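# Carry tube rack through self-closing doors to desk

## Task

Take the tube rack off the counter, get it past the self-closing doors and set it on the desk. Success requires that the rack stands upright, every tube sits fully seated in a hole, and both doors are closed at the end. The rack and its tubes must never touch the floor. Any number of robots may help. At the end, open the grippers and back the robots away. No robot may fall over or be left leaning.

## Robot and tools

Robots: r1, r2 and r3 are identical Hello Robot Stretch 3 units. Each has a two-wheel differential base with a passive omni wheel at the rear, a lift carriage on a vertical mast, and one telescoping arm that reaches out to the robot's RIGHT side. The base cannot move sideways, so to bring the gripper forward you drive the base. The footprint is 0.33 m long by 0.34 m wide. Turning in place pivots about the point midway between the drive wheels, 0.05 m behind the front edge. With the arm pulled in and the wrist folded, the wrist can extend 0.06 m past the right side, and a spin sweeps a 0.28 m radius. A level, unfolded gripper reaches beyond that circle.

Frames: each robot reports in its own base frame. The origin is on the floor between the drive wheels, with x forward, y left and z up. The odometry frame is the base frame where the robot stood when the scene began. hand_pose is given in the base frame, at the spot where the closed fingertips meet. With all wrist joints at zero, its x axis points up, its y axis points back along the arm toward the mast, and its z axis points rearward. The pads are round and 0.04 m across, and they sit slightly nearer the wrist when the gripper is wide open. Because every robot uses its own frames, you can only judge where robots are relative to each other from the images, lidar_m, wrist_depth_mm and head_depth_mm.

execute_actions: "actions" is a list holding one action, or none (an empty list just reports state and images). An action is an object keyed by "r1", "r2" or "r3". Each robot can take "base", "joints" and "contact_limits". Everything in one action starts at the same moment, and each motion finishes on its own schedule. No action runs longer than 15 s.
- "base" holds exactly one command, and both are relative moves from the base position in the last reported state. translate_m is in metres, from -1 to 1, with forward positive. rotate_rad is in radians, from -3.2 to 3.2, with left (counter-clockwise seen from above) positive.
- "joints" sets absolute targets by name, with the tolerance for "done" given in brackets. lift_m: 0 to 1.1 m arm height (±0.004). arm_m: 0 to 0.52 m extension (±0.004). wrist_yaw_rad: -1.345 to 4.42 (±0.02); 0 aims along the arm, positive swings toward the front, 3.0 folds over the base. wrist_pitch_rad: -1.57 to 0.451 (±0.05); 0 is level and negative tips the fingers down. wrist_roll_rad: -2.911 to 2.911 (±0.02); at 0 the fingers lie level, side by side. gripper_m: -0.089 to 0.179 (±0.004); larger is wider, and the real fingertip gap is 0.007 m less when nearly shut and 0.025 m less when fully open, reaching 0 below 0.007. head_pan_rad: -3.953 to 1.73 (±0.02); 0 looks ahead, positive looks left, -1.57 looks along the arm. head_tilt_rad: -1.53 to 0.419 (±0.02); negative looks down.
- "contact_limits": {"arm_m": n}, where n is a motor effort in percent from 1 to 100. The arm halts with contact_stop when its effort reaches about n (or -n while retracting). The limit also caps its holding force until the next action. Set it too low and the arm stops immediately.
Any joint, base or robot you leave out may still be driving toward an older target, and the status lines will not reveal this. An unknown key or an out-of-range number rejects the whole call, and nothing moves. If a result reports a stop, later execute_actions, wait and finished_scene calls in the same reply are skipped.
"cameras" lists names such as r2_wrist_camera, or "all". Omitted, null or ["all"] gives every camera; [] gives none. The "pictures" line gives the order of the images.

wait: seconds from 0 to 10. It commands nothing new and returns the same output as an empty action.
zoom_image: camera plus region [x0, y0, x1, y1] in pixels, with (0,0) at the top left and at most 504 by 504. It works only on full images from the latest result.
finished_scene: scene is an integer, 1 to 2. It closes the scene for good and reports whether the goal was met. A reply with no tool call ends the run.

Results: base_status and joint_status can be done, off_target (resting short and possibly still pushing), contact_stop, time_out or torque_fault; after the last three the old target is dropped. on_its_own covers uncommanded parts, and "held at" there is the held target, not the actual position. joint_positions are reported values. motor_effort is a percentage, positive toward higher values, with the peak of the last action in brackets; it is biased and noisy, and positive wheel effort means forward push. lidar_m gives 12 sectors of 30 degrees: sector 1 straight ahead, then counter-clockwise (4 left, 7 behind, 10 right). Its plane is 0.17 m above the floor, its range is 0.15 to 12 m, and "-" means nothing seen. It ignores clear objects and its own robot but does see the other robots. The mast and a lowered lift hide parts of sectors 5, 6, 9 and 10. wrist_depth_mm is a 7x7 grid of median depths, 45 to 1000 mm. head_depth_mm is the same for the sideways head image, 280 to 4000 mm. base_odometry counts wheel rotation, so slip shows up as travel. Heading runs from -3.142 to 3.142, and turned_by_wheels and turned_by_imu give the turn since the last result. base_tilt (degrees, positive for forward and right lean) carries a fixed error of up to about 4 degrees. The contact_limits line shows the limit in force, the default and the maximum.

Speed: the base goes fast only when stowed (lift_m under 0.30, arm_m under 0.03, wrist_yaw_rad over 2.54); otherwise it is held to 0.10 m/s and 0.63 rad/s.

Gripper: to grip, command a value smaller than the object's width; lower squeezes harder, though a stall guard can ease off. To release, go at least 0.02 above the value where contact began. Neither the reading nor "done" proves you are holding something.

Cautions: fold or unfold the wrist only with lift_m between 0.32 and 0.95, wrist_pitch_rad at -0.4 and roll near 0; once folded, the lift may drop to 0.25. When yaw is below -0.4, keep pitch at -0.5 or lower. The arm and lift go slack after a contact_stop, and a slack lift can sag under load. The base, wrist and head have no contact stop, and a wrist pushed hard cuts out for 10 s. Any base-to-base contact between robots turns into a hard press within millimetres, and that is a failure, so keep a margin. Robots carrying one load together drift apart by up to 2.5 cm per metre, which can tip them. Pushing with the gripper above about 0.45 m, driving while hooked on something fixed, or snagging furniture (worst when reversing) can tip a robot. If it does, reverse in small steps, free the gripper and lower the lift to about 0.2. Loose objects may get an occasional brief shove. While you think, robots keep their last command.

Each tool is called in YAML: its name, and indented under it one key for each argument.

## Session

execute_actions:
  actions: []

Scene clock: 0.00 s.
r1.base_odometry: x=+0.000 y=+0.000 heading=+0.000 (m, m, rad; r1's odometry frame)
r1.turned_by_wheels: +0.000 (rad since the last result)
r1.turned_by_imu: +0.000 (rad since the last result)
r1.base_tilt: forward=+2.2 right=+0.5 (deg)
r1.lidar_m: 1.07 0.97 0.97 1.18 2.30 1.26 2.49 2.18 2.20 1.41 1.28 1.28
r1.head_depth_mm: 1427 1434 1437 1436 1437 1442 1421 / 1501 1467 1453 1418 1388 1365 1340 / 1370 1328 1311 1291 1274 1249 1223 / 1239 1224 1200 1184 1163 1151 1129 / 1139 1119 1106 1094 1080 1067 1043 / 1057 1047 1027 1012 999 993 978 / 986 971 962 947 933 924 915
r1.base_status: not commanded
r1.joint_positions: lift_m=+0.567 arm_m=+0.001 wrist_yaw_rad=+2.957 wrist_pitch_rad=-0.575 wrist_roll_rad=+0.004 gripper_m=+0.037 head_pan_rad=-0.007 head_tilt_rad=+0.014
r1.joint_status: not commanded
r1.motor_effort: left_wheel=+0 right_wheel=+0 lift_m=+19 arm_m=+0 wrist_yaw_rad=+1 wrist_pitch_rad=+7 wrist_roll_rad=+0 gripper_m=+1 head_pan_rad=+0 head_tilt_rad=+1 (%)
r1.hand_pose: x=+0.0158 y=+0.0530 z=+0.5465 quat_wxyz=(+0.263, +0.695, +0.137, +0.656) (m; r1's base frame)
r1.wrist_depth_mm: - - - - 972 832 721 / - - - - - 888 771 / - - - - - 937 816 / 942 932 972 986 - 970 855 / 811 822 - 835 850 857 854 / 710 720 - 728 751 750 751 / 632 633 646 657 644 657 665
r2.base_odometry: x=+0.000 y=+0.000 heading=+0.000 (m, m, rad; r2's odometry frame)
r2.turned_by_wheels: +0.000 (rad since the last result)
r2.turned_by_imu: +0.000 (rad since the last result)
r2.base_tilt: forward=+0.8 right=-0.3 (deg)
r2.lidar_m: 2.68 2.86 2.44 2.45 1.70 1.50 1.43 0.81 0.69 0.69 0.79 1.36
r2.head_depth_mm: 1769 2449 2471 2478 2462 2461 2121 / 1772 2503 2542 2549 2522 2514 2124 / 1773 2578 2614 2601 2615 2608 2096 / 1790 2670 2708 2699 2681 2676 2092 / 1800 2733 2804 2790 2790 2808 2078 / 1816 2727 2900 2913 2890 2858 2082 / 1816 2766 3006 3003 2999 2945 2056
r2.base_status: not commanded
r2.joint_positions: lift_m=+0.417 arm_m=-0.002 wrist_yaw_rad=+2.896 wrist_pitch_rad=-0.430 wrist_roll_rad=-0.011 gripper_m=+0.037 head_pan_rad=+0.006 head_tilt_rad=-0.010
r2.joint_status: not commanded
r2.motor_effort: left_wheel=+1 right_wheel=-1 lift_m=+40 arm_m=+0 wrist_yaw_rad=-1 wrist_pitch_rad=+4 wrist_roll_rad=+0 gripper_m=+0 head_pan_rad=+0 head_tilt_rad=+2 (%)
r2.hand_pose: x=+0.0330 y=+0.0731 z=+0.4270 quat_wxyz=(+0.234, +0.700, +0.067, +0.671) (m; r2's base frame)
r2.wrist_depth_mm: - - - - - - - / - - - - - - - / - - - - - - - / 991 - - - - - - / 803 - 845 839 867 867 878 / 676 - 709 705 725 715 719 / 587 593 578 602 593 614 619
r3.base_odometry: x=+0.000 y=+0.000 heading=+0.000 (m, m, rad; r3's odometry frame)
r3.turned_by_wheels: +0.000 (rad since the last result)
r3.turned_by_imu: +0.000 (rad since the last result)
r3.base_tilt: forward=-0.7 right=+0.4 (deg)
r3.lidar_m: 2.40 2.57 1.19 1.42 1.33 1.36 1.76 1.73 2.06 1.94 1.81 1.93
r3.head_depth_mm: 2035 2114 2108 2116 2129 2128 2110 / 2068 2347 2350 2352 2370 2364 2242 / 2076 2635 2634 2644 2662 2673 2234 / 2079 2973 3047 3037 3045 2989 2263 / 2078 2939 3035 3047 3077 3008 2236 / 2097 2779 2801 2852 2820 2832 2224 / 2101 2604 2587 2622 2607 2655 2222
r3.base_status: not commanded
r3.joint_positions: lift_m=+0.445 arm_m=-0.002 wrist_yaw_rad=+3.035 wrist_pitch_rad=-0.597 wrist_roll_rad=+0.011 gripper_m=+0.037 head_pan_rad=+0.000 head_tilt_rad=-0.017
r3.joint_status: not commanded
r3.motor_effort: left_wheel=-1 right_wheel=-1 lift_m=+29 arm_m=-1 wrist_yaw_rad=+0 wrist_pitch_rad=+5 wrist_roll_rad=+0 gripper_m=+0 head_pan_rad=+0 head_tilt_rad=+2 (%)
r3.hand_pose: x=-0.0001 y=+0.0544 z=+0.4201 quat_wxyz=(+0.245, +0.689, +0.171, +0.660) (m; r3's base frame)
r3.wrist_depth_mm: - - - - - - - / - - - - - - - / 861 876 896 882 897 911 903 / 745 771 760 764 765 774 778 / 647 670 - 667 695 683 693 / 591 599 - 617 606 603 610 / 529 - - - 535 549 548
pictures: r1_head_camera (sideways: a quarter turn clockwise sets it upright), r1_nav_camera (sideways: a quarter turn counterclockwise sets it upright), r1_wrist_camera, r2_head_camera (sideways: a quarter turn clockwise sets it upright), r2_nav_camera (sideways: a quarter turn counterclockwise sets it upright), r2_wrist_camera, r3_head_camera (sideways: a quarter turn clockwise sets it upright), r3_nav_camera (sideways: a quarter turn counterclockwise sets it upright), r3_wrist_camera
Images, in order (width x height): r1_head_camera 896x504, r1_nav_camera 672x504, r1_wrist_camera 644x364, r2_head_camera 896x504, r2_nav_camera 672x504, r2_wrist_camera 644x364, r3_head_camera 896x504, r3_nav_camera 672x504, r3_wrist_camera 644x364.

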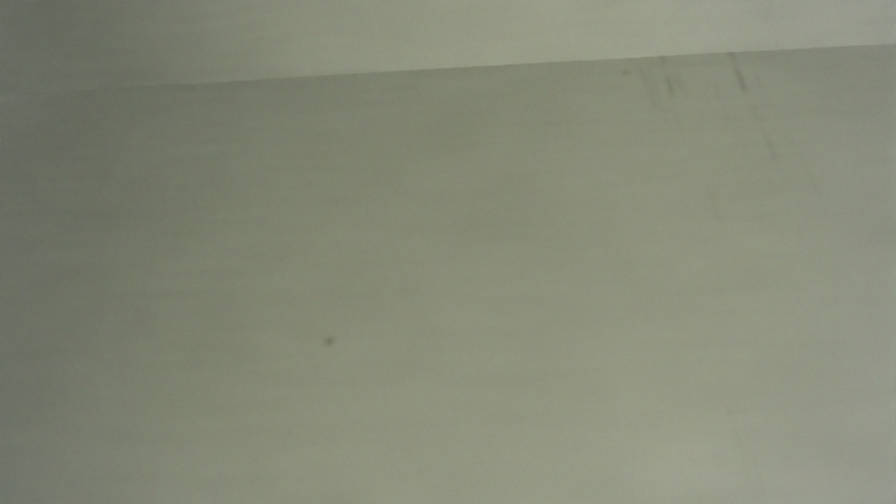

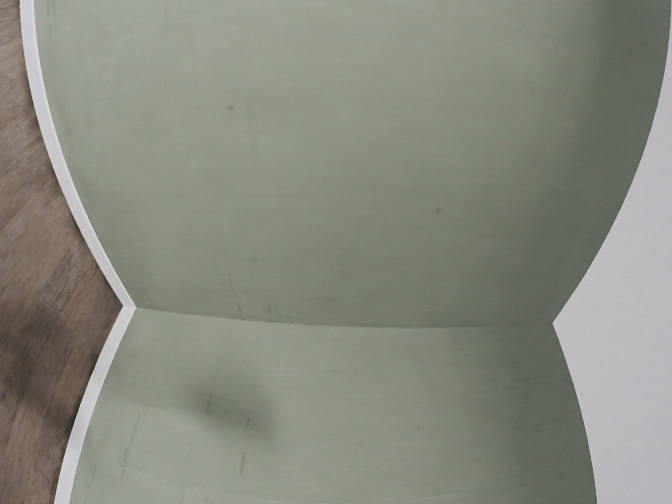

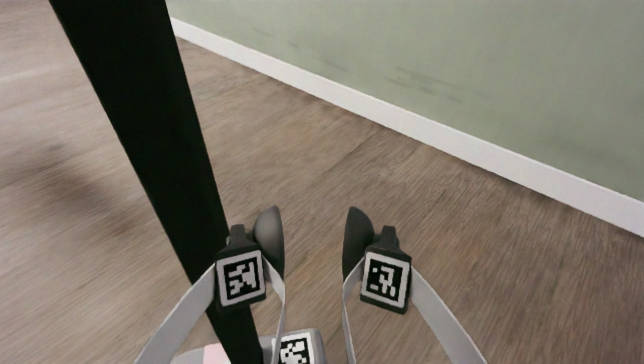

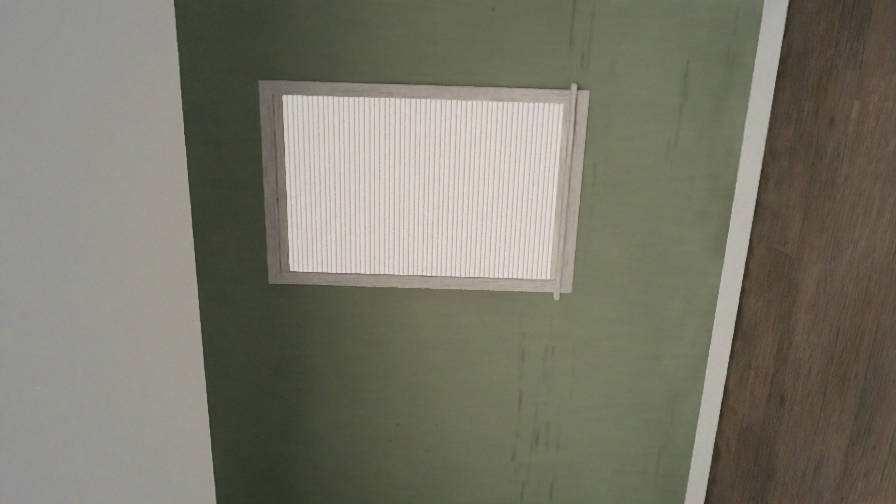

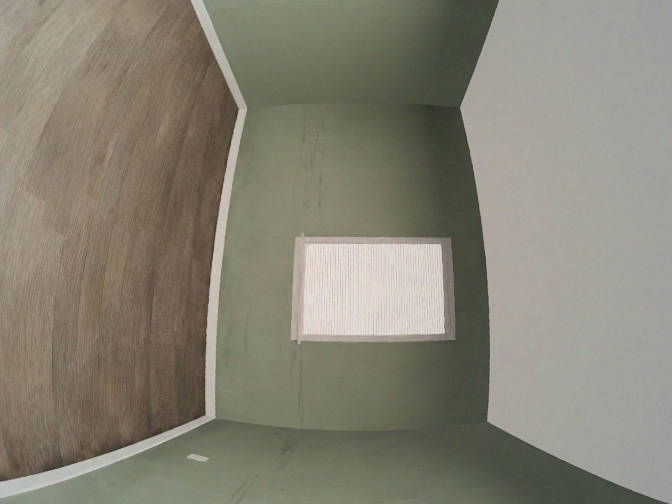

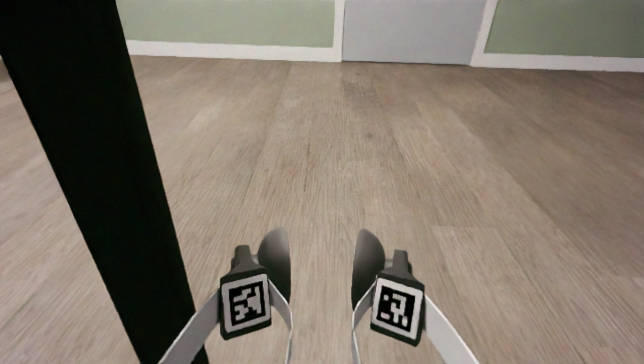

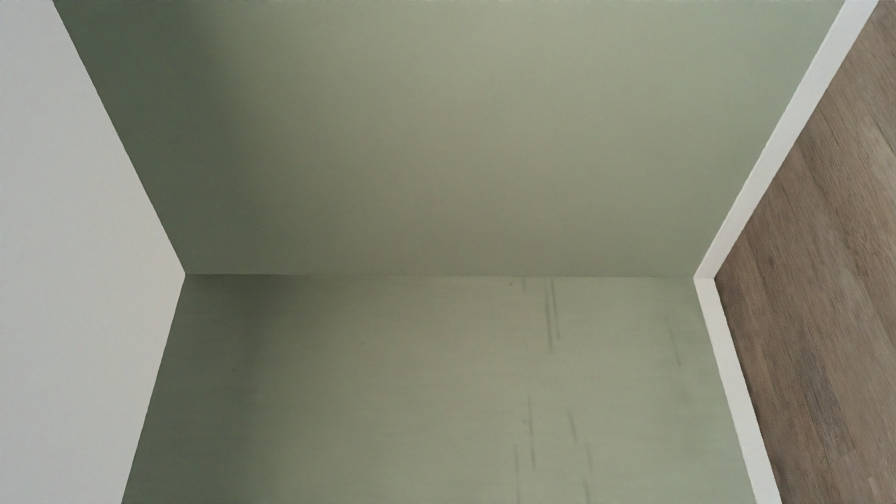

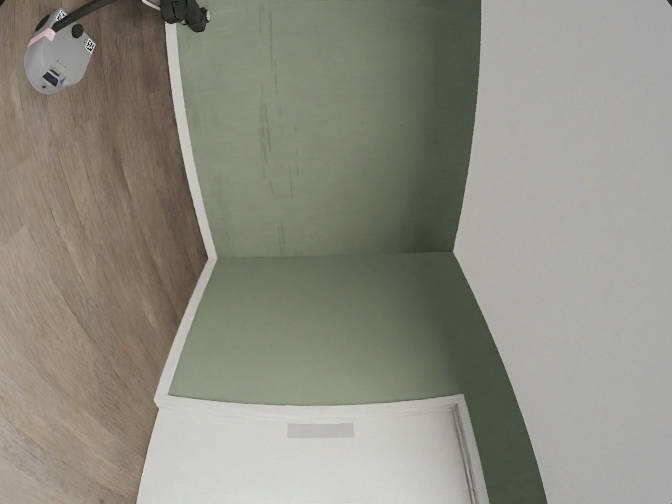

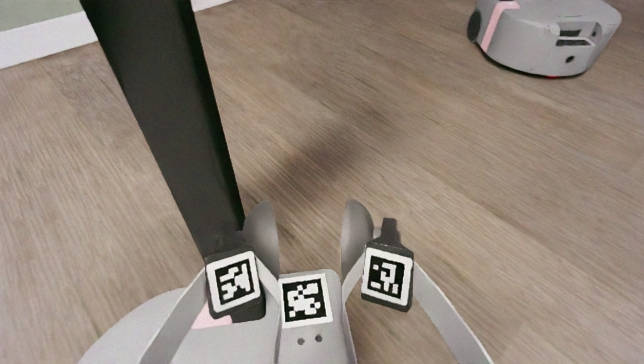

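execute_actions:
  actions:
    - {"r1":{"joints":{"lift_m":0.27,"wrist_yaw_rad":3.0,"wrist_pitch_rad":-0.4,"head_tilt_rad":-0.6}},"r3":{"joints":{"lift_m":0.27,"wrist_pitch_rad":-0.4,"head_tilt_rad":-0.6}},"r2":{"joints":{"lift_m":0.27,"wrist_pitch_rad":-0.4,"head_tilt_rad":-0.4,"head_pan_rad":-2.6}}}
  cameras: ["r2_nav_camera","r2_head_camera"]

execute_actions:
  actions:
    - {"r1":{"base":{"rotate_rad":-2.4}},"r3":{"base":{"rotate_rad":-0.8}},"r2":{"joints":{"head_pan_rad":-3.6}}}
  cameras: ["r2_nav_camera","r2_head_camera","r1_nav_camera","r3_nav_camera","r3_head_camera"]

Scene clock: 4.77 s.
r1.base_odometry: x=+0.000 y=+0.000 heading=+0.000 (m, m, rad; r1's odometry frame)
r1.turned_by_wheels: +0.000 (rad since the last result)
r1.turned_by_imu: +0.000 (rad since the last result)
r1.base_tilt: forward=+2.1 right=+0.5 (deg)
r1.lidar_m: 1.07 0.97 0.97 1.18 2.29 1.26 2.49 2.18 2.20 1.41 1.28 1.28
r1.head_depth_mm: 1265 1374 1489 1641 1724 1497 1254 / 1250 1366 1531 1708 1822 1495 1264 / 1145 1250 1378 1541 1698 1519 1274 / 1052 1147 1256 1378 1542 1513 1283 / 977 1060 1150 1255 1395 1485 1280 / 912 985 1062 1160 1271 1390 1291 / 853 915 986 1065 1160 1264 1305
r1.base_status: not commanded
r1.joint_positions: lift_m=+0.270 arm_m=+0.001 wrist_yaw_rad=+2.998 wrist_pitch_rad=-0.421 wrist_roll_rad=+0.004 gripper_m=+0.037 head_pan_rad=-0.007 head_tilt_rad=-0.592
r1.joint_status: all done
r1.motor_effort: left_wheel=+0(0) right_wheel=+0(0) lift_m=+15(19) arm_m=+1(0) wrist_yaw_rad=+3(4) wrist_pitch_rad=+11(12) wrist_roll_rad=+0(0) gripper_m=+0(0) head_pan_rad=-1(0) head_tilt_rad=-5(35) (%)
r1.hand_pose: x=+0.0109 y=+0.0761 z=+0.2822 quat_wxyz=(+0.198, +0.701, +0.098, +0.678) (m; r1's base frame)
r1.wrist_depth_mm: - - - - 954 817 695 / - - - - - 853 748 / 881 842 910 920 922 887 764 / 675 680 688 701 707 708 741 / 548 554 - 561 574 582 579 / 468 481 - - 492 480 491 / - - - - 410 418 420
r2.base_odometry: x=+0.000 y=+0.000 heading=+0.000 (m, m, rad; r2's odometry frame)
r2.turned_by_wheels: +0.000 (rad since the last result)
r2.turned_by_imu: -0.001 (rad since the last result)
r2.base_tilt: forward=+0.8 right=-0.4 (deg)
r2.lidar_m: 2.67 2.86 2.44 2.44 1.69 1.50 1.43 0.80 0.69 0.69 0.79 1.36
r2.head_depth_mm: 1060 1171 1309 1481 1707 1724 1366 / 941 1031 1131 1258 1421 1575 1360 / 848 918 1002 1101 1219 1376 1359 / 771 828 894 973 1069 1182 1280 / 706 755 811 875 946 1041 1147 / 653 693 738 794 856 927 1010 / 606 642 681 725 777 834 899
r2.base_status: not commanded
r2.joint_positions: lift_m=+0.270 arm_m=-0.002 wrist_yaw_rad=+2.896 wrist_pitch_rad=-0.419 wrist_roll_rad=-0.011 gripper_m=+0.037 head_pan_rad=-2.593 head_tilt_rad=-0.395
r2.joint_status: all done
r2.motor_effort: left_wheel=+1(1) right_wheel=+0(1) lift_m=+30(40) arm_m=+0(0) wrist_yaw_rad=+0(0) wrist_pitch_rad=+6(7) wrist_roll_rad=+0(0) gripper_m=+0(0) head_pan_rad=-4(47) head_tilt_rad=-2(28) (%)
r2.hand_pose: x=+0.0333 y=+0.0744 z=+0.2827 quat_wxyz=(+0.231, +0.701, +0.063, +0.672) (m; r2's base frame)
r2.wrist_depth_mm: - - - - - - - / - - - - - - - / 952 - - - - - - / 748 758 762 778 803 805 805 / 595 - 615 634 637 636 646 / 503 - 528 521 543 531 541 / 447 - - 446 436 453 455
r3.base_odometry: x=+0.000 y=+0.000 heading=+0.000 (m, m, rad; r3's odometry frame)
r3.turned_by_wheels: +0.000 (rad since the last result)
r3.turned_by_imu: -0.001 (rad since the last result)
r3.base_tilt: forward=-0.7 right=+0.4 (deg)
r3.lidar_m: 2.40 2.57 1.19 1.42 1.33 1.36 1.75 1.73 2.06 1.94 1.81 1.93
r3.head_depth_mm: 1938 2060 2203 2274 1837 1501 1271 / 2124 2264 2485 2362 1836 1499 1271 / 2361 2566 2802 2337 1824 1492 1265 / 2668 2913 3102 2328 1817 1491 1263 / 2627 2892 3091 2325 1801 1485 1256 / 2472 2682 2937 2301 1801 1481 1253 / 2321 2561 2730 2287 1778 1465 1246
r3.base_status: not commanded
r3.joint_positions: lift_m=+0.270 arm_m=-0.002 wrist_yaw_rad=+3.035 wrist_pitch_rad=-0.422 wrist_roll_rad=+0.011 gripper_m=+0.037 head_pan_rad=+0.000 head_tilt_rad=-0.592
r3.joint_status: all done
r3.motor_effort: left_wheel=-1(1) right_wheel=-1(0) lift_m=+23(27) arm_m=-1(1) wrist_yaw_rad=+0(0) wrist_pitch_rad=+10(11) wrist_roll_rad=+0(0) gripper_m=+0(0) head_pan_rad=+1(0) head_tilt_rad=-3(36) (%)
r3.hand_pose: x=+0.0026 y=+0.0798 z=+0.2820 quat_wxyz=(+0.186, +0.702, +0.110, +0.679) (m; r3's base frame)
r3.wrist_depth_mm: - - - - - - 958 / - - - - - - 969 / 820 831 804 821 843 829 831 / 650 653 658 660 663 667 675 / 558 551 - 551 570 554 562 / 477 501 - - 474 477 480 / - - - - 422 417 418
pictures: r2_head_camera (sideways: a quarter turn clockwise sets it upright), r2_nav_camera (sideways: a quarter turn counterclockwise sets it upright)
Images, in order (width x height): r2_head_camera 896x504, r2_nav_camera 672x504.

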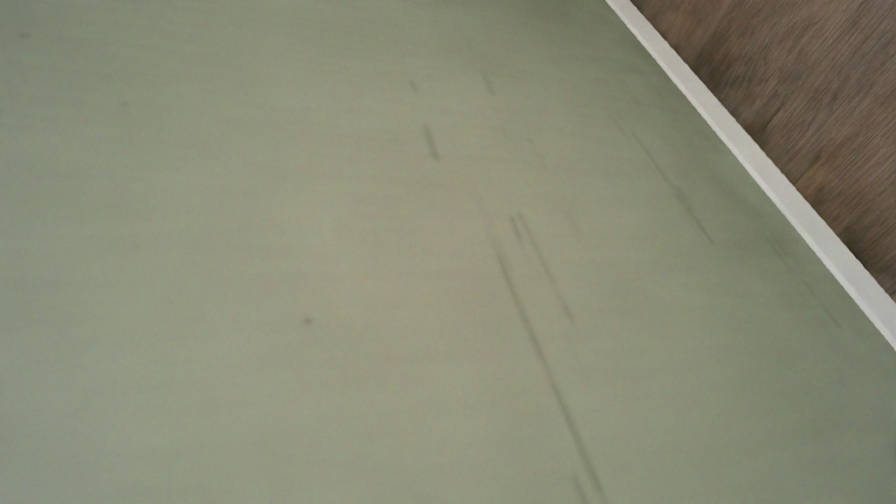

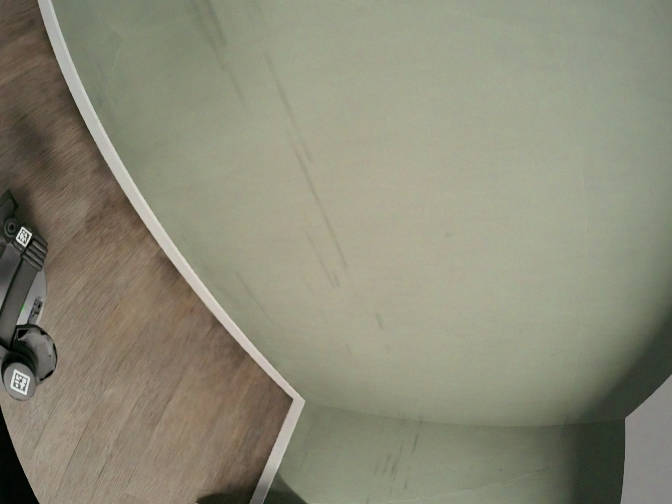

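Scene clock: 7.53 s.
r1.base_odometry: x=+0.000 y=+0.000 heading=-2.400 (m, m, rad; r1's odometry frame)
r1.turned_by_wheels: -2.400 (rad since the last result)
r1.turned_by_imu: -2.401 (rad since the last result)
r1.base_tilt: forward=+2.2 right=+0.4 (deg)
r1.lidar_m: 2.18 1.76 1.32 1.28 1.33 0.99 0.97 1.01 1.42 1.18 1.32 2.32
r1.head_depth_mm: 1900 2072 2307 2317 1820 1492 1246 / 1855 2044 2243 2387 1836 1488 1261 / 1860 2018 2243 2361 1861 1508 1274 / 1867 2035 2227 2400 1842 1515 1269 / 1848 2049 2258 2381 1869 1524 1294 / 1874 2029 2280 2417 1891 1541 1294 / 1867 2065 2267 2448 1924 1545 1297
r1.base_status: done
r1.joint_positions: lift_m=+0.270 arm_m=+0.001 wrist_yaw_rad=+2.998 wrist_pitch_rad=-0.421 wrist_roll_rad=+0.004 gripper_m=+0.037 head_pan_rad=-0.007 head_tilt_rad=-0.593
r1.joint_status: not commanded
r1.motor_effort: left_wheel=+2(11) right_wheel=-1(5) lift_m=+15(15) arm_m=-1(1) wrist_yaw_rad=+3(3) wrist_pitch_rad=+11(11) wrist_roll_rad=-1(0) gripper_m=+1(0) head_pan_rad=+1(1) head_tilt_rad=-4(4) (%)
r1.hand_pose: x=+0.0108 y=+0.0761 z=+0.2822 quat_wxyz=(+0.198, +0.701, +0.098, +0.678) (m; r1's base frame)
r1.wrist_depth_mm: - - - - - - - / - - - - - - - / 855 854 892 920 932 933 983 / 683 672 691 695 708 710 726 / 554 546 - 568 578 574 573 / 468 479 - - 490 483 490 / - - - - 412 417 419
r2.base_odometry: x=+0.000 y=+0.000 heading=+0.000 (m, m, rad; r2's odometry frame)
r2.turned_by_wheels: +0.000 (rad since the last result)
r2.turned_by_imu: -0.001 (rad since the last result)
r2.base_tilt: forward=+0.9 right=-0.4 (deg)
r2.lidar_m: 2.68 2.84 2.44 2.44 1.70 1.50 1.43 0.81 0.69 0.69 0.80 1.36
r2.head_depth_mm: 1868 2011 2103 1653 1820 1721 1362 / 1816 1962 2064 1614 1780 1699 1363 / 1803 1935 2019 1589 1748 1687 1360 / 1763 1911 2000 1856 1978 1694 1361 / 1744 1866 2002 2169 2244 1700 1358 / 1708 1832 1962 2139 2232 1680 1353 / 1673 1795 1927 2095 2181 1685 1350
r2.base_status: not commanded
r2.joint_positions: lift_m=+0.270 arm_m=-0.002 wrist_yaw_rad=+2.896 wrist_pitch_rad=-0.419 wrist_roll_rad=-0.011 gripper_m=+0.037 head_pan_rad=-3.593 head_tilt_rad=-0.395
r2.joint_status: all done
r2.motor_effort: left_wheel=+1(1) right_wheel=-1(0) lift_m=+30(30) arm_m=+0(0) wrist_yaw_rad=+0(1) wrist_pitch_rad=+6(6) wrist_roll_rad=+0(0) gripper_m=+0(0) head_pan_rad=-5(52) head_tilt_rad=-3(3) (%)
r2.hand_pose: x=+0.0333 y=+0.0744 z=+0.2827 quat_wxyz=(+0.231, +0.701, +0.063, +0.672) (m; r2's base frame)
r2.wrist_depth_mm: - - - - - - - / - - - - - - - / 975 - - - - - - / 737 769 771 778 791 805 822 / 596 - 617 630 634 643 650 / 500 - 528 515 534 537 535 / 450 - - 449 435 458 452
r3.base_odometry: x=+0.000 y=+0.000 heading=-0.800 (m, m, rad; r3's odometry frame)
r3.turned_by_wheels: -0.800 (rad since the last result)
r3.turned_by_imu: -0.806 (rad since the last result)
r3.base_tilt: forward=-0.7 right=+0.3 (deg)
r3.lidar_m: 1.81 2.05 2.58 1.31 1.64 1.34 1.33 1.47 2.22 1.73 2.06 1.83
r3.head_depth_mm: 1515 1678 1859 2089 1850 1508 1271 / 1533 1703 1891 2089 1835 1501 1269 / 1604 1752 1929 2162 1826 1500 1263 / 1637 1825 2041 2210 1825 1484 1259 / 1660 1839 2062 2234 1802 1477 1254 / 1675 1869 2107 2252 1794 1474 1249 / 1712 1883 2104 2231 1798 1480 1240
r3.base_status: done
r3.joint_positions: lift_m=+0.270 arm_m=-0.002 wrist_yaw_rad=+3.035 wrist_pitch_rad=-0.422 wrist_roll_rad=+0.011 gripper_m=+0.037 head_pan_rad=+0.000 head_tilt_rad=-0.593
r3.joint_status: not commanded
r3.motor_effort: left_wheel=+2(10) right_wheel=-3(9) lift_m=+22(23) arm_m=-1(1) wrist_yaw_rad=+0(0) wrist_pitch_rad=+10(10) wrist_roll_rad=+0(0) gripper_m=+0(0) head_pan_rad=+0(1) head_tilt_rad=-3(4) (%)
r3.hand_pose: x=+0.0026 y=+0.0798 z=+0.2821 quat_wxyz=(+0.186, +0.702, +0.110, +0.679) (m; r3's base frame)
r3.wrist_depth_mm: - - - - - - - / - - - - - - - / 797 819 823 820 824 851 839 / 657 656 654 648 668 676 658 / 548 555 - 555 571 555 560 / 475 499 - - 473 478 483 / - - - - 419 418 422
pictures: r1_nav_camera (sideways: a quarter turn counterclockwise sets it upright), r2_head_camera (sideways: a quarter turn clockwise sets it upright), r2_nav_camera (sideways: a quarter turn counterclockwise sets it upright), r3_head_camera (sideways: a quarter turn clockwise sets it upright), r3_nav_camera (sideways: a quarter turn counterclockwise sets it upright)
Images, in order (width x height): r1_nav_camera 672x504, r2_head_camera 896x504, r2_nav_camera 672x504, r3_head_camera 896x504, r3_nav_camera 672x504.

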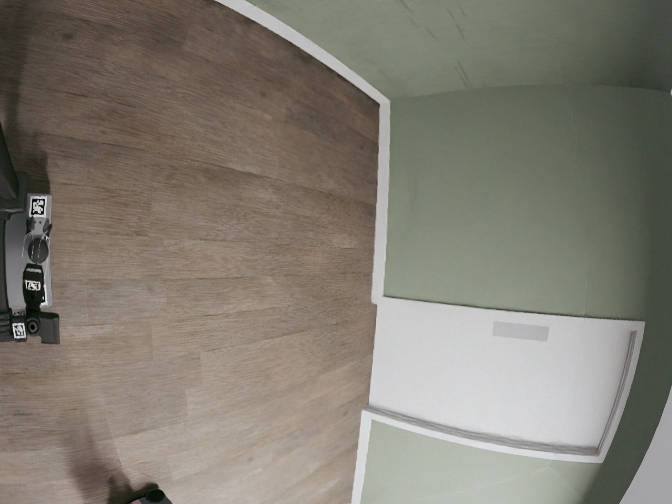

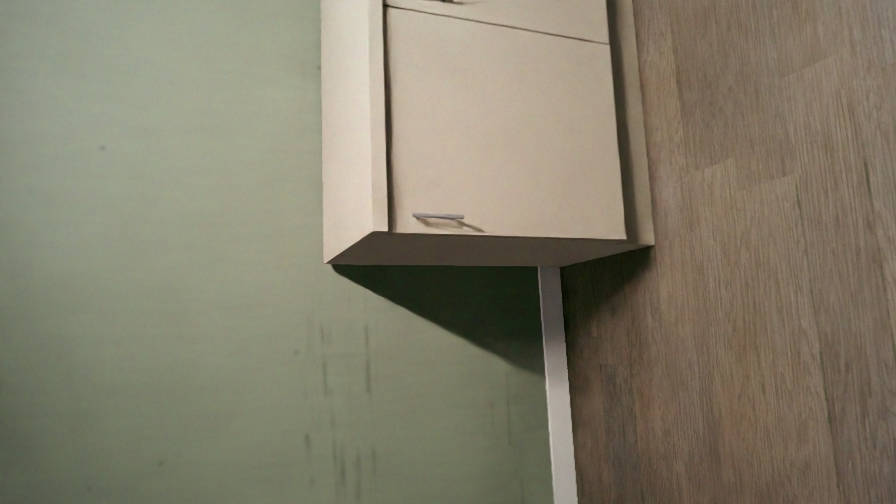

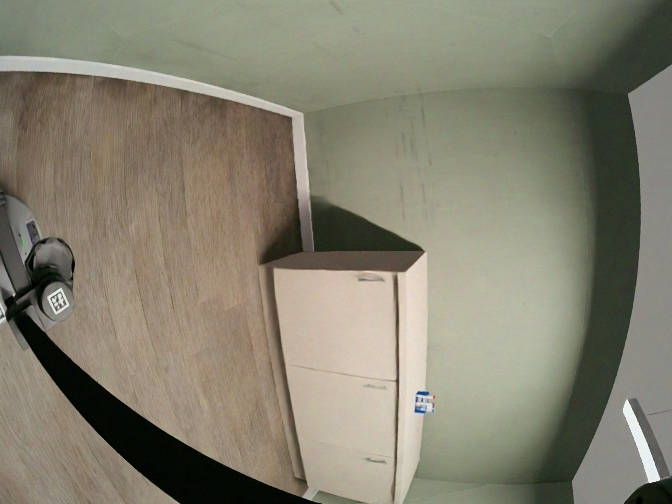

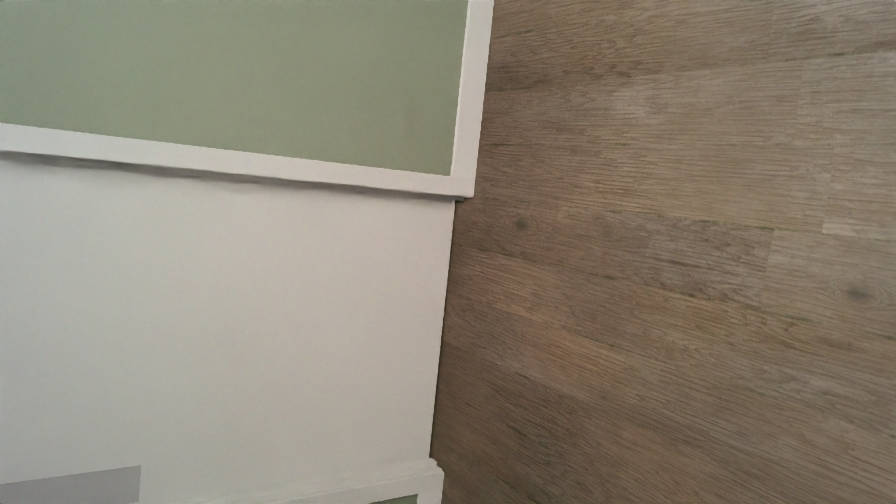

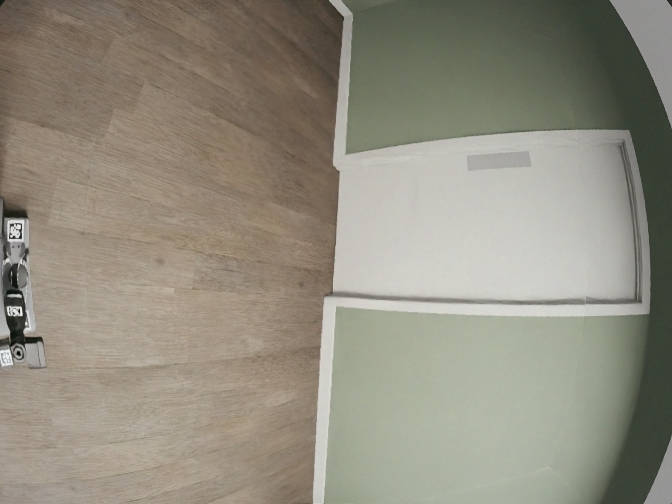

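execute_actions:
  actions:
    - {"r3":{"base":{"rotate_rad":0.36}},"r2":{"base":{"rotate_rad":1.92},"joints":{"head_pan_rad":0.5}}}
  cameras: []

execute_actions:
  actions:
    - {"r3":{"base":{"translate_m":1.0}},"r2":{"base":{"translate_m":1.0}}}
  cameras: []

execute_actions:
  actions:
    - {"r3":{"base":{"translate_m":0.29},"joints":{"head_tilt_rad":-1.0}},"r2":{"base":{"translate_m":0.45}},"r1":{"base":{"translate_m":0.4}}}
  cameras: []

execute_actions:
  actions:
    - {"r3":{"base":{"rotate_rad":-0.62}},"r2":{"base":{"rotate_rad":2.53},"joints":{"head_pan_rad":-1.57}}}
  cameras: ["r2_nav_camera","r2_head_camera","r1_nav_camera","r3_nav_camera","r3_head_camera"]

Scene clock: 11.73 s.
r1.base_odometry: x=+0.000 y=+0.000 heading=-2.400 (m, m, rad; r1's odometry frame)
r1.turned_by_wheels: +0.000 (rad since the last result)
r1.turned_by_imu: +0.000 (rad since the last result)
r1.base_tilt: forward=+2.2 right=+0.5 (deg)
r1.lidar_m: 2.18 1.76 1.31 1.28 1.32 0.99 0.97 1.01 1.42 1.20 1.32 2.31
r1.head_depth_mm: 1894 2068 2284 2376 1819 1482 1257 / 1854 2050 2265 2361 1834 1504 1254 / 1857 2025 2251 2373 1851 1499 1270 / 1852 2038 2256 2409 1861 1503 1279 / 1851 2048 2234 2399 1879 1523 1279 / 1854 2034 2260 2406 1922 1526 1296 / 1885 2039 2257 2433 1911 1537 1301
r1.base_status: not commanded
r1.joint_positions: lift_m=+0.270 arm_m=+0.001 wrist_yaw_rad=+2.998 wrist_pitch_rad=-0.421 wrist_roll_rad=+0.004 gripper_m=+0.037 head_pan_rad=-0.007 head_tilt_rad=-0.593
r1.joint_status: not commanded
r1.motor_effort: left_wheel=+2(2) right_wheel=-1(1) lift_m=+15(16) arm_m=+0(0) wrist_yaw_rad=+3(3) wrist_pitch_rad=+11(11) wrist_roll_rad=-1(1) gripper_m=+0(1) head_pan_rad=-1(1) head_tilt_rad=-4(4) (%)
r1.hand_pose: x=+0.0108 y=+0.0761 z=+0.2822 quat_wxyz=(+0.198, +0.701, +0.098, +0.678) (m; r1's base frame)
r1.wrist_depth_mm: - - - - - - - / - - - - - - - / 853 847 880 914 924 960 964 / 663 678 698 707 699 722 725 / 550 538 - 569 585 583 588 / 460 489 - - 484 488 490 / - - - - 414 418 417
r2.base_odometry: x=+0.000 y=+0.000 heading=+1.920 (m, m, rad; r2's odometry frame)
r2.turned_by_wheels: +1.920 (rad since the last result)
r2.turned_by_imu: +1.928 (rad since the last result)
r2.base_tilt: forward=+0.9 right=-0.3 (deg)
r2.lidar_m: 1.92 1.50 1.69 0.92 0.71 0.69 0.73 1.06 2.68 2.84 2.50 2.44
r2.head_depth_mm: 2251 2443 2167 2048 2170 1718 1369 / 2158 2300 1971 1912 2089 1720 1364 / 2036 2187 1980 1797 1980 1702 1360 / 1924 2082 2065 1690 1846 1693 1357 / 1836 1954 2049 1597 1744 1698 1352 / 1757 1877 1929 1548 1718 1683 1350 / 1688 1793 1901 2053 2140 1686 1347
r2.base_status: done
r2.joint_positions: lift_m=+0.270 arm_m=-0.002 wrist_yaw_rad=+2.896 wrist_pitch_rad=-0.419 wrist_roll_rad=-0.011 gripper_m=+0.037 head_pan_rad=+0.493 head_tilt_rad=-0.396
r2.joint_status: all done
r2.motor_effort: left_wheel=-1(5) right_wheel=+2(9) lift_m=+30(30) arm_m=+0(0) wrist_yaw_rad=-1(1) wrist_pitch_rad=+6(6) wrist_roll_rad=+0(0) gripper_m=+0(0) head_pan_rad=+5(51) head_tilt_rad=-2(2) (%)
r2.hand_pose: x=+0.0333 y=+0.0744 z=+0.2828 quat_wxyz=(+0.231, +0.701, +0.063, +0.672) (m; r2's base frame)
r2.wrist_depth_mm: - 868 - - - - - / - 923 - - - - - / - 940 - - - - - / 661 780 765 782 802 808 821 / 602 - 608 628 634 637 648 / 508 - 532 517 536 535 537 / 448 - - 445 439 453 453
r3.base_odometry: x=+0.000 y=+0.000 heading=-0.440 (m, m, rad; r3's odometry frame)
r3.turned_by_wheels: +0.360 (rad since the last result)
r3.turned_by_imu: +0.362 (rad since the last result)
r3.base_tilt: forward=-0.7 right=+0.3 (deg)
r3.lidar_m: 1.97 2.59 1.31 1.30 1.38 1.33 1.38 1.89 1.73 2.06 1.89 1.81
r3.head_depth_mm: 1619 1756 1925 2129 1847 1508 1274 / 1684 1832 2047 2184 1844 1492 1268 / 1762 1940 2134 2271 1828 1500 1272 / 1793 1980 2233 2336 1818 1487 1260 / 1866 2056 2329 2334 1806 1487 1249 / 1968 2194 2493 2316 1800 1471 1252 / 2110 2350 2699 2285 1789 1474 1246
r3.base_status: done
r3.joint_positions: lift_m=+0.270 arm_m=-0.002 wrist_yaw_rad=+3.035 wrist_pitch_rad=-0.422 wrist_roll_rad=+0.011 gripper_m=+0.037 head_pan_rad=+0.000 head_tilt_rad=-0.593
r3.joint_status: not commanded
r3.motor_effort: left_wheel=-3(9) right_wheel=+3(11) lift_m=+22(23) arm_m=-1(1) wrist_yaw_rad=+0(0) wrist_pitch_rad=+10(10) wrist_roll_rad=+0(0) gripper_m=-1(0) head_pan_rad=+0(0) head_tilt_rad=-4(3) (%)
r3.hand_pose: x=+0.0026 y=+0.0799 z=+0.2821 quat_wxyz=(+0.186, +0.702, +0.110, +0.679) (m; r3's base frame)
r3.wrist_depth_mm: - - - - - - - / - - - - - - - / 826 836 847 808 832 822 841 / 666 651 662 661 658 662 674 / 548 549 - 556 581 558 561 / 476 496 - - 476 476 480 / - - - - 418 420 418
pictures: none
No camera images: the call's "cameras" was empty. Leave "cameras" out to get every camera's image.

Scene clock: 16.83 s.
r1.base_odometry: x=+0.000 y=+0.000 heading=-2.400 (m, m, rad; r1's odometry frame)
r1.turned_by_wheels: +0.000 (rad since the last result)
r1.turned_by_imu: +0.000 (rad since the last result)
r1.base_tilt: forward=+2.2 right=+0.5 (deg)
r1.lidar_m: 2.18 1.75 1.31 1.28 1.33 0.99 0.97 1.01 1.42 3.02 2.99 1.28
r1.head_depth_mm: 1914 2075 2307 2341 1807 1486 1255 / 1862 2066 2262 2376 1812 1500 1270 / 1839 2015 2264 2362 1843 1506 1265 / 1855 2017 2237 2375 1881 1516 1270 / 1861 2058 2236 2394 1875 1530 1277 / 1861 2049 2281 2403 1897 1523 1290 / 1872 2031 2245 2415 1906 1551 1292
r1.base_status: not commanded
r1.joint_positions: lift_m=+0.270 arm_m=+0.001 wrist_yaw_rad=+2.998 wrist_pitch_rad=-0.421 wrist_roll_rad=+0.004 gripper_m=+0.037 head_pan_rad=-0.007 head_tilt_rad=-0.593
r1.joint_status: not commanded
r1.motor_effort: left_wheel=+2(3) right_wheel=-2(1) lift_m=+15(16) arm_m=+1(0) wrist_yaw_rad=+2(3) wrist_pitch_rad=+11(11) wrist_roll_rad=-1(0) gripper_m=+0(0) head_pan_rad=+0(0) head_tilt_rad=-4(4) (%)
r1.hand_pose: x=+0.0108 y=+0.0761 z=+0.2822 quat_wxyz=(+0.198, +0.701, +0.098, +0.678) (m; r1's base frame)
r1.wrist_depth_mm: - - - - - - - / - - - - - - - / 853 851 901 913 932 953 977 / 668 669 701 695 705 715 712 / 549 551 - 567 585 582 585 / 462 481 - - 490 480 492 / - - - - 411 419 417
r2.base_odometry: x=-0.342 y=+0.940 heading=+1.920 (m, m, rad; r2's odometry frame)
r2.turned_by_wheels: +0.000 (rad since the last result)
r2.turned_by_imu: -0.002 (rad since the last result)
r2.base_tilt: forward=+0.8 right=-0.3 (deg)
r2.lidar_m: 1.17 0.91 0.90 0.96 1.56 1.52 1.61 2.32 3.22 2.16 1.66 1.62
r2.head_depth_mm: 1638 1783 1887 1252 1371 1536 1363 / 1550 1683 1783 1181 1267 1428 1360 / 1474 1587 1683 1119 1187 1323 1354 / 1403 1509 1605 1072 1112 1228 1319 / 1340 1438 1513 1025 1050 1143 1275 / 1280 1368 1444 1021 991 1079 1203 / 1229 1302 1384 1019 933 1015 1117
r2.base_status: done
r2.joint_positions: lift_m=+0.270 arm_m=-0.002 wrist_yaw_rad=+2.896 wrist_pitch_rad=-0.418 wrist_roll_rad=-0.011 gripper_m=+0.037 head_pan_rad=+0.493 head_tilt_rad=-0.396
r2.joint_status: not commanded
r2.motor_effort: left_wheel=-2(4) right_wheel=+2(8) lift_m=+31(31) arm_m=+0(0) wrist_yaw_rad=+1(1) wrist_pitch_rad=+6(6) wrist_roll_rad=+0(0) gripper_m=+0(0) head_pan_rad=+4(4) head_tilt_rad=-2(3) (%)
r2.hand_pose: x=+0.0333 y=+0.0745 z=+0.2829 quat_wxyz=(+0.231, +0.701, +0.062, +0.672) (m; r2's base frame)
r2.wrist_depth_mm: - - - 922 849 785 725 / - - - - 896 811 759 / 985 999 - - - 942 858 / 753 749 774 772 788 802 827 / 599 - 611 627 630 644 657 / 510 - 535 520 528 538 535 / 443 - - 446 434 452 460
r3.base_odometry: x=+0.905 y=-0.426 heading=-0.440 (m, m, rad; r3's odometry frame)
r3.turned_by_wheels: +0.000 (rad since the last result)
r3.turned_by_imu: +0.008 (rad since the last result)
r3.base_tilt: forward=-0.7 right=+0.3 (deg)
r3.lidar_m: 1.05 1.38 2.06 2.15 2.27 2.19 2.29 2.44 2.27 1.34 1.06 1.03
r3.head_depth_mm: 852 926 1019 1123 1256 1399 1267 / 892 975 1072 1199 1343 1460 1267 / 897 1001 1115 1258 1446 1491 1255 / 909 998 1113 1247 1462 1493 1262 / 960 1065 1197 1362 1587 1481 1259 / 1022 1133 1277 1470 1695 1479 1252 / 1081 1213 1384 1608 1751 1474 1244
r3.base_status: done
r3.joint_positions: lift_m=+0.270 arm_m=-0.002 wrist_yaw_rad=+3.035 wrist_pitch_rad=-0.421 wrist_roll_rad=+0.011 gripper_m=+0.037 head_pan_rad=+0.000 head_tilt_rad=-0.594
r3.joint_status: not commanded
r3.motor_effort: left_wheel=-3(8) right_wheel=+3(10) lift_m=+23(23) arm_m=-1(1) wrist_yaw_rad=+0(0) wrist_pitch_rad=+10(10) wrist_roll_rad=+1(0) gripper_m=+0(0) head_pan_rad=+1(0) head_tilt_rad=-3(3) (%)
r3.hand_pose: x=+0.0026 y=+0.0799 z=+0.2822 quat_wxyz=(+0.185, +0.702, +0.110, +0.679) (m; r3's base frame)
r3.wrist_depth_mm: - - - - - - - / - - - - - - - / 807 - 831 832 832 845 829 / 649 656 667 656 672 672 663 / 552 553 - 557 573 560 558 / 481 503 - - 474 479 482 / - - - - 419 415 417
pictures: none
No camera images: the call's "cameras" was empty. Leave "cameras" out to get every camera's image.

Scene clock: 20.07 s.
r1.base_odometry: x=-0.295 y=-0.270 heading=-2.400 (m, m, rad; r1's odometry frame)
r1.turned_by_wheels: +0.000 (rad since the last result)
r1.turned_by_imu: +0.001 (rad since the last result)
r1.base_tilt: forward=+2.1 right=+0.5 (deg)
r1.lidar_m: 1.78 1.73 1.30 1.26 1.32 1.41 1.37 1.44 2.01 3.49 2.44 1.08
r1.head_depth_mm: 1526 1717 1881 2091 1810 1476 1254 / 1504 1644 1811 2035 1847 1490 1267 / 1506 1641 1812 2006 1855 1502 1265 / 1501 1652 1813 2053 1857 1515 1272 / 1519 1657 1824 2041 1895 1529 1289 / 1511 1648 1838 2067 1886 1531 1299 / 1524 1677 1850 2058 1917 1550 1299
r1.base_status: done
r1.joint_positions: lift_m=+0.270 arm_m=+0.001 wrist_yaw_rad=+2.998 wrist_pitch_rad=-0.420 wrist_roll_rad=+0.004 gripper_m=+0.037 head_pan_rad=-0.007 head_tilt_rad=-0.593
r1.joint_status: not commanded
r1.motor_effort: left_wheel=+2(11) right_wheel=-1(4) lift_m=+16(16) arm_m=+0(0) wrist_yaw_rad=+2(3) wrist_pitch_rad=+10(11) wrist_roll_rad=-1(1) gripper_m=+0(0) head_pan_rad=-1(0) head_tilt_rad=-4(4) (%)
r1.hand_pose: x=+0.0107 y=+0.0762 z=+0.2823 quat_wxyz=(+0.197, +0.701, +0.098, +0.678) (m; r1's base frame)
r1.wrist_depth_mm: - - - - - - - / - - - - - - - / 861 850 915 902 939 944 965 / 671 685 690 689 703 714 716 / 542 555 - 560 583 579 588 / 465 488 - - 485 488 483 / - - - - 415 420 421
r2.base_odometry: x=-0.496 y=+1.363 heading=+1.920 (m, m, rad; r2's odometry frame)
r2.turned_by_wheels: +0.000 (rad since the last result)
r2.turned_by_imu: -0.001 (rad since the last result)
r2.base_tilt: forward=+0.9 right=-0.3 (deg)
r2.lidar_m: 0.84 0.65 0.64 0.69 1.00 1.89 2.00 2.88 3.47 1.67 1.27 1.25
r2.head_depth_mm: 1361 1473 1580 1050 962 1089 1257 / 1293 1395 1518 1042 893 1004 1140 / 1220 1319 1436 1036 832 924 1042 / 1162 1250 1349 1033 789 858 961 / 1112 1191 1283 1029 752 804 892 / 1064 1133 1215 1020 717 754 831 / 1024 1082 1156 1012 682 709 779
r2.base_status: done
r2.joint_positions: lift_m=+0.270 arm_m=-0.002 wrist_yaw_rad=+2.896 wrist_pitch_rad=-0.418 wrist_roll_rad=-0.011 gripper_m=+0.037 head_pan_rad=+0.493 head_tilt_rad=-0.396
r2.joint_status: not commanded
r2.motor_effort: left_wheel=-1(2) right_wheel=+1(7) lift_m=+30(31) arm_m=+0(0) wrist_yaw_rad=+0(0) wrist_pitch_rad=+6(6) wrist_roll_rad=+0(0) gripper_m=+0(0) head_pan_rad=+4(4) head_tilt_rad=-3(2) (%)
r2.hand_pose: x=+0.0333 y=+0.0745 z=+0.2829 quat_wxyz=(+0.231, +0.701, +0.062, +0.672) (m; r2's base frame)
r2.wrist_depth_mm: - 811 733 672 609 566 520 / - 906 832 724 656 601 547 / 959 999 958 853 749 649 591 / 750 757 781 781 801 727 672 / 604 - 615 633 631 644 643 / 507 - 530 519 534 531 536 / 444 - - 447 436 456 459
r3.base_odometry: x=+1.167 y=-0.550 heading=-0.440 (m, m, rad; r3's odometry frame)
r3.turned_by_wheels: +0.000 (rad since the last result)
r3.turned_by_imu: +0.002 (rad since the last result)
r3.base_tilt: forward=-0.8 right=+0.4 (deg)
r3.lidar_m: 0.76 1.02 1.91 1.99 2.53 2.44 2.54 2.68 2.40 0.97 0.80 0.78
r3.head_depth_mm: 704 809 955 1158 1362 1252 1136 / 741 860 1024 1256 1384 1252 1129 / 710 856 1069 1382 1382 1238 1138 / 751 877 1074 1382 1373 1232 1132 / 795 954 1180 1460 1363 1227 1129 / 849 1032 1302 1501 1360 1223 1113 / 910 1117 1449 1515 1348 1210 1107
r3.base_status: done
r3.joint_positions: lift_m=+0.270 arm_m=-0.002 wrist_yaw_rad=+3.035 wrist_pitch_rad=-0.421 wrist_roll_rad=+0.011 gripper_m=+0.037 head_pan_rad=+0.000 head_tilt_rad=-0.988
r3.joint_status: all done
r3.motor_effort: left_wheel=-3(7) right_wheel=+4(10) lift_m=+23(23) arm_m=-1(1) wrist_yaw_rad=+0(0) wrist_pitch_rad=+10(10) wrist_roll_rad=+0(0) gripper_m=-1(0) head_pan_rad=+0(0) head_tilt_rad=-6(33) (%)
r3.hand_pose: x=+0.0026 y=+0.0799 z=+0.2822 quat_wxyz=(+0.185, +0.702, +0.110, +0.679) (m; r3's base frame)
r3.wrist_depth_mm: 966 - - - - - - / 980 - - - - - - / 825 - 814 825 838 841 843 / 655 655 664 661 672 662 675 / 542 547 - 550 569 553 562 / 485 497 - - 482 476 473 / - - - - 417 417 422
pictures: none
No camera images: the call's "cameras" was empty. Leave "cameras" out to get every camera's image.

Scene clock: 22.90 s.
r1.base_odometry: x=-0.295 y=-0.270 heading=-2.400 (m, m, rad; r1's odometry frame)
r1.turned_by_wheels: +0.000 (rad since the last result)
r1.turned_by_imu: +0.000 (rad since the last result)
r1.base_tilt: forward=+2.1 right=+0.5 (deg)
r1.lidar_m: 1.78 1.73 1.30 1.26 1.33 1.41 1.37 1.44 2.02 3.48 2.44 1.11
r1.head_depth_mm: 1539 1694 1867 2088 1815 1483 1257 / 1494 1639 1815 2025 1850 1494 1252 / 1496 1633 1815 2024 1852 1506 1264 / 1513 1631 1838 2057 1865 1518 1268 / 1512 1657 1842 2090 1877 1533 1281 / 1503 1658 1821 2073 1899 1547 1296 / 1516 1675 1846 2073 1915 1544 1301
r1.base_status: not commanded
r1.joint_positions: lift_m=+0.270 arm_m=+0.001 wrist_yaw_rad=+2.998 wrist_pitch_rad=-0.420 wrist_roll_rad=+0.004 gripper_m=+0.037 head_pan_rad=-0.007 head_tilt_rad=-0.593
r1.joint_status: not commanded
r1.motor_effort: left_wheel=+2(2) right_wheel=-1(1) lift_m=+16(16) arm_m=+1(0) wrist_yaw_rad=+2(1) wrist_pitch_rad=+11(11) wrist_roll_rad=-1(0) gripper_m=+0(0) head_pan_rad=+0(0) head_tilt_rad=-4(3) (%)
r1.hand_pose: x=+0.0107 y=+0.0762 z=+0.2823 quat_wxyz=(+0.197, +0.701, +0.098, +0.678) (m; r1's base frame)
r1.wrist_depth_mm: - - - - - - - / - - - - - - - / 872 842 893 914 931 964 959 / 659 678 707 705 702 719 724 / 553 550 - 565 583 576 585 / 466 482 - - 489 481 488 / - - - - 414 418 415
r2.base_odometry: x=-0.496 y=+1.363 heading=-1.834 (m, m, rad; r2's odometry frame)
r2.turned_by_wheels: +2.530 (rad since the last result)
r2.turned_by_imu: +2.542 (rad since the last result)
r2.base_tilt: forward=+0.8 right=-0.3 (deg)
r2.lidar_m: 1.89 1.95 2.63 3.47 1.81 1.30 1.25 0.91 0.67 0.64 0.66 0.91
r2.head_depth_mm: 1042 1116 1203 1049 718 762 844 / 1044 1119 1209 1043 722 764 850 / 1049 1123 1209 964 727 768 857 / 1051 1127 1215 897 722 773 863 / 1051 1127 1217 1024 725 776 867 / 1054 1131 1221 1018 729 781 871 / 1058 1129 1220 1017 733 784 879
r2.base_status: done
r2.joint_positions: lift_m=+0.270 arm_m=-0.002 wrist_yaw_rad=+2.896 wrist_pitch_rad=-0.418 wrist_roll_rad=-0.011 gripper_m=+0.037 head_pan_rad=-1.563 head_tilt_rad=-0.396
r2.joint_status: all done
r2.motor_effort: left_wheel=-1(8) right_wheel=+2(9) lift_m=+31(30) arm_m=-1(1) wrist_yaw_rad=+0(1) wrist_pitch_rad=+6(6) wrist_roll_rad=+0(0) gripper_m=+0(0) head_pan_rad=-4(50) head_tilt_rad=-2(2) (%)
r2.hand_pose: x=+0.0333 y=+0.0745 z=+0.2829 quat_wxyz=(+0.231, +0.701, +0.062, +0.672) (m; r2's base frame)
r2.wrist_depth_mm: - - - - - - - / - - - - - - - / 987 - - - - - - / 745 767 771 784 799 820 832 / 599 - 621 632 633 636 649 / 502 - 524 521 543 534 540 / 448 - - 445 439 456 457
r3.base_odometry: x=+1.167 y=-0.550 heading=-1.060 (m, m, rad; r3's odometry frame)
r3.turned_by_wheels: -0.620 (rad since the last result)
r3.turned_by_imu: -0.625 (rad since the last result)
r3.base_tilt: forward=-0.8 right=+0.4 (deg)
r3.lidar_m: 0.78 0.75 0.93 1.91 1.95 1.22 2.44 2.49 2.68 2.40 1.10 0.83
r3.head_depth_mm: 754 900 1128 1446 1400 1247 1131 / 742 891 1101 1450 1375 1247 1131 / 738 878 1087 1425 1373 1237 1139 / 729 867 1070 1396 1368 1232 1127 / 722 854 1052 1362 1361 1228 1121 / 715 846 1034 1338 1357 1217 1119 / 707 835 1018 1241 1350 1221 1105
r3.base_status: done
r3.joint_positions: lift_m=+0.270 arm_m=-0.002 wrist_yaw_rad=+3.035 wrist_pitch_rad=-0.421 wrist_roll_rad=+0.011 gripper_m=+0.037 head_pan_rad=+0.000 head_tilt_rad=-0.988
r3.joint_status: not commanded
r3.motor_effort: left_wheel=+2(9) right_wheel=-3(10) lift_m=+22(23) arm_m=-1(1) wrist_yaw_rad=+0(0) wrist_pitch_rad=+10(10) wrist_roll_rad=+0(0) gripper_m=-1(0) head_pan_rad=+0(1) head_tilt_rad=-6(6) (%)
r3.hand_pose: x=+0.0026 y=+0.0799 z=+0.2822 quat_wxyz=(+0.185, +0.702, +0.110, +0.679) (m; r3's base frame)
r3.wrist_depth_mm: - - - - - 958 730 / - - - - - 972 731 / 817 - 840 815 834 836 731 / 657 656 657 669 663 661 674 / 551 552 - 554 572 548 561 / 476 500 - - 472 484 477 / - - - - 413 419 415
pictures: r1_nav_camera (sideways: a quarter turn counterclockwise sets it upright), r2_head_camera (sideways: a quarter turn clockwise sets it upright), r2_nav_camera (sideways: a quarter turn counterclockwise sets it upright), r3_head_camera (sideways: a quarter turn clockwise sets it upright), r3_nav_camera (sideways: a quarter turn counterclockwise sets it upright)
Images, in order (width x height): r1_nav_camera 672x504, r2_head_camera 896x504, r2_nav_camera 672x504, r3_head_camera 896x504, r3_nav_camera 672x504.

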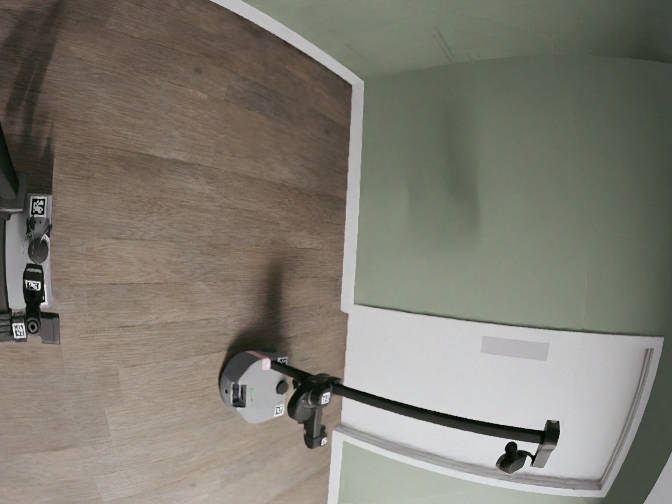

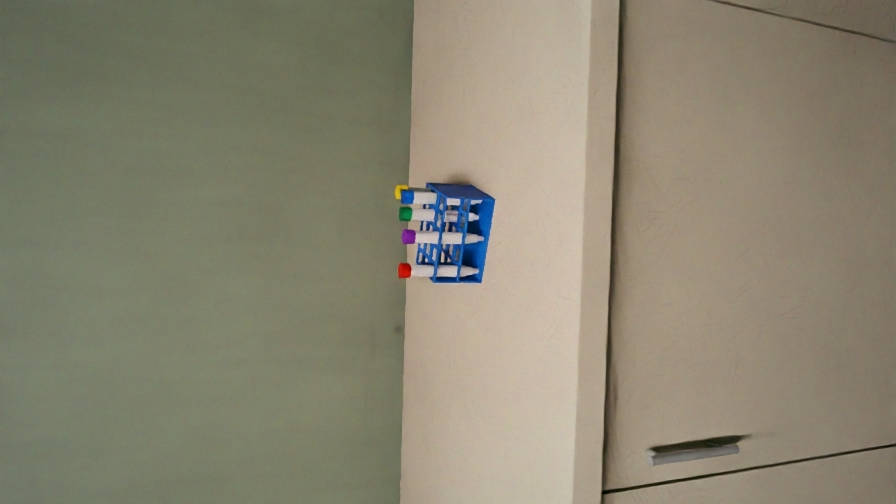

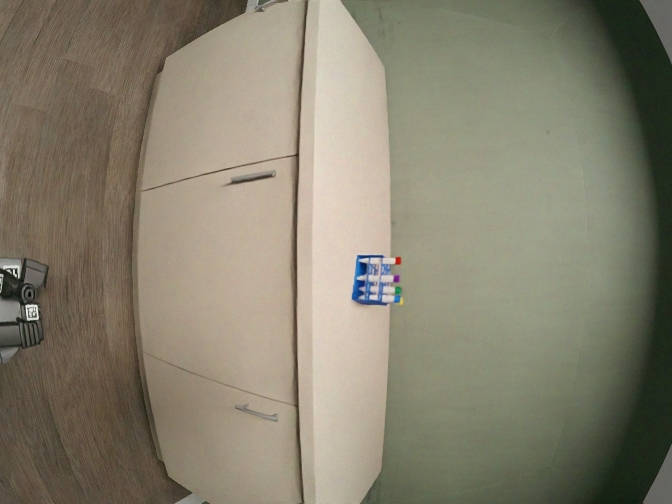

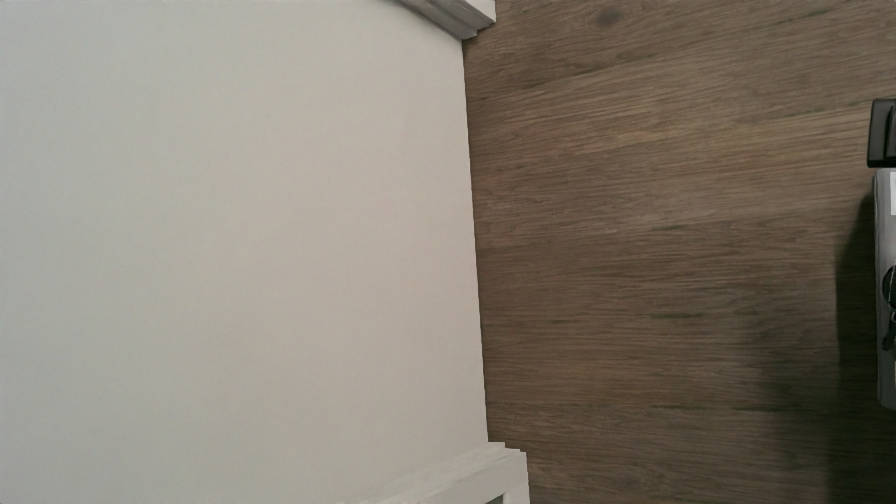

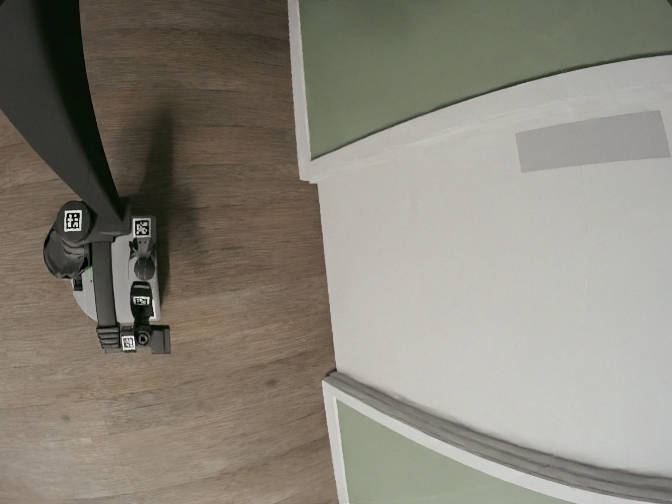

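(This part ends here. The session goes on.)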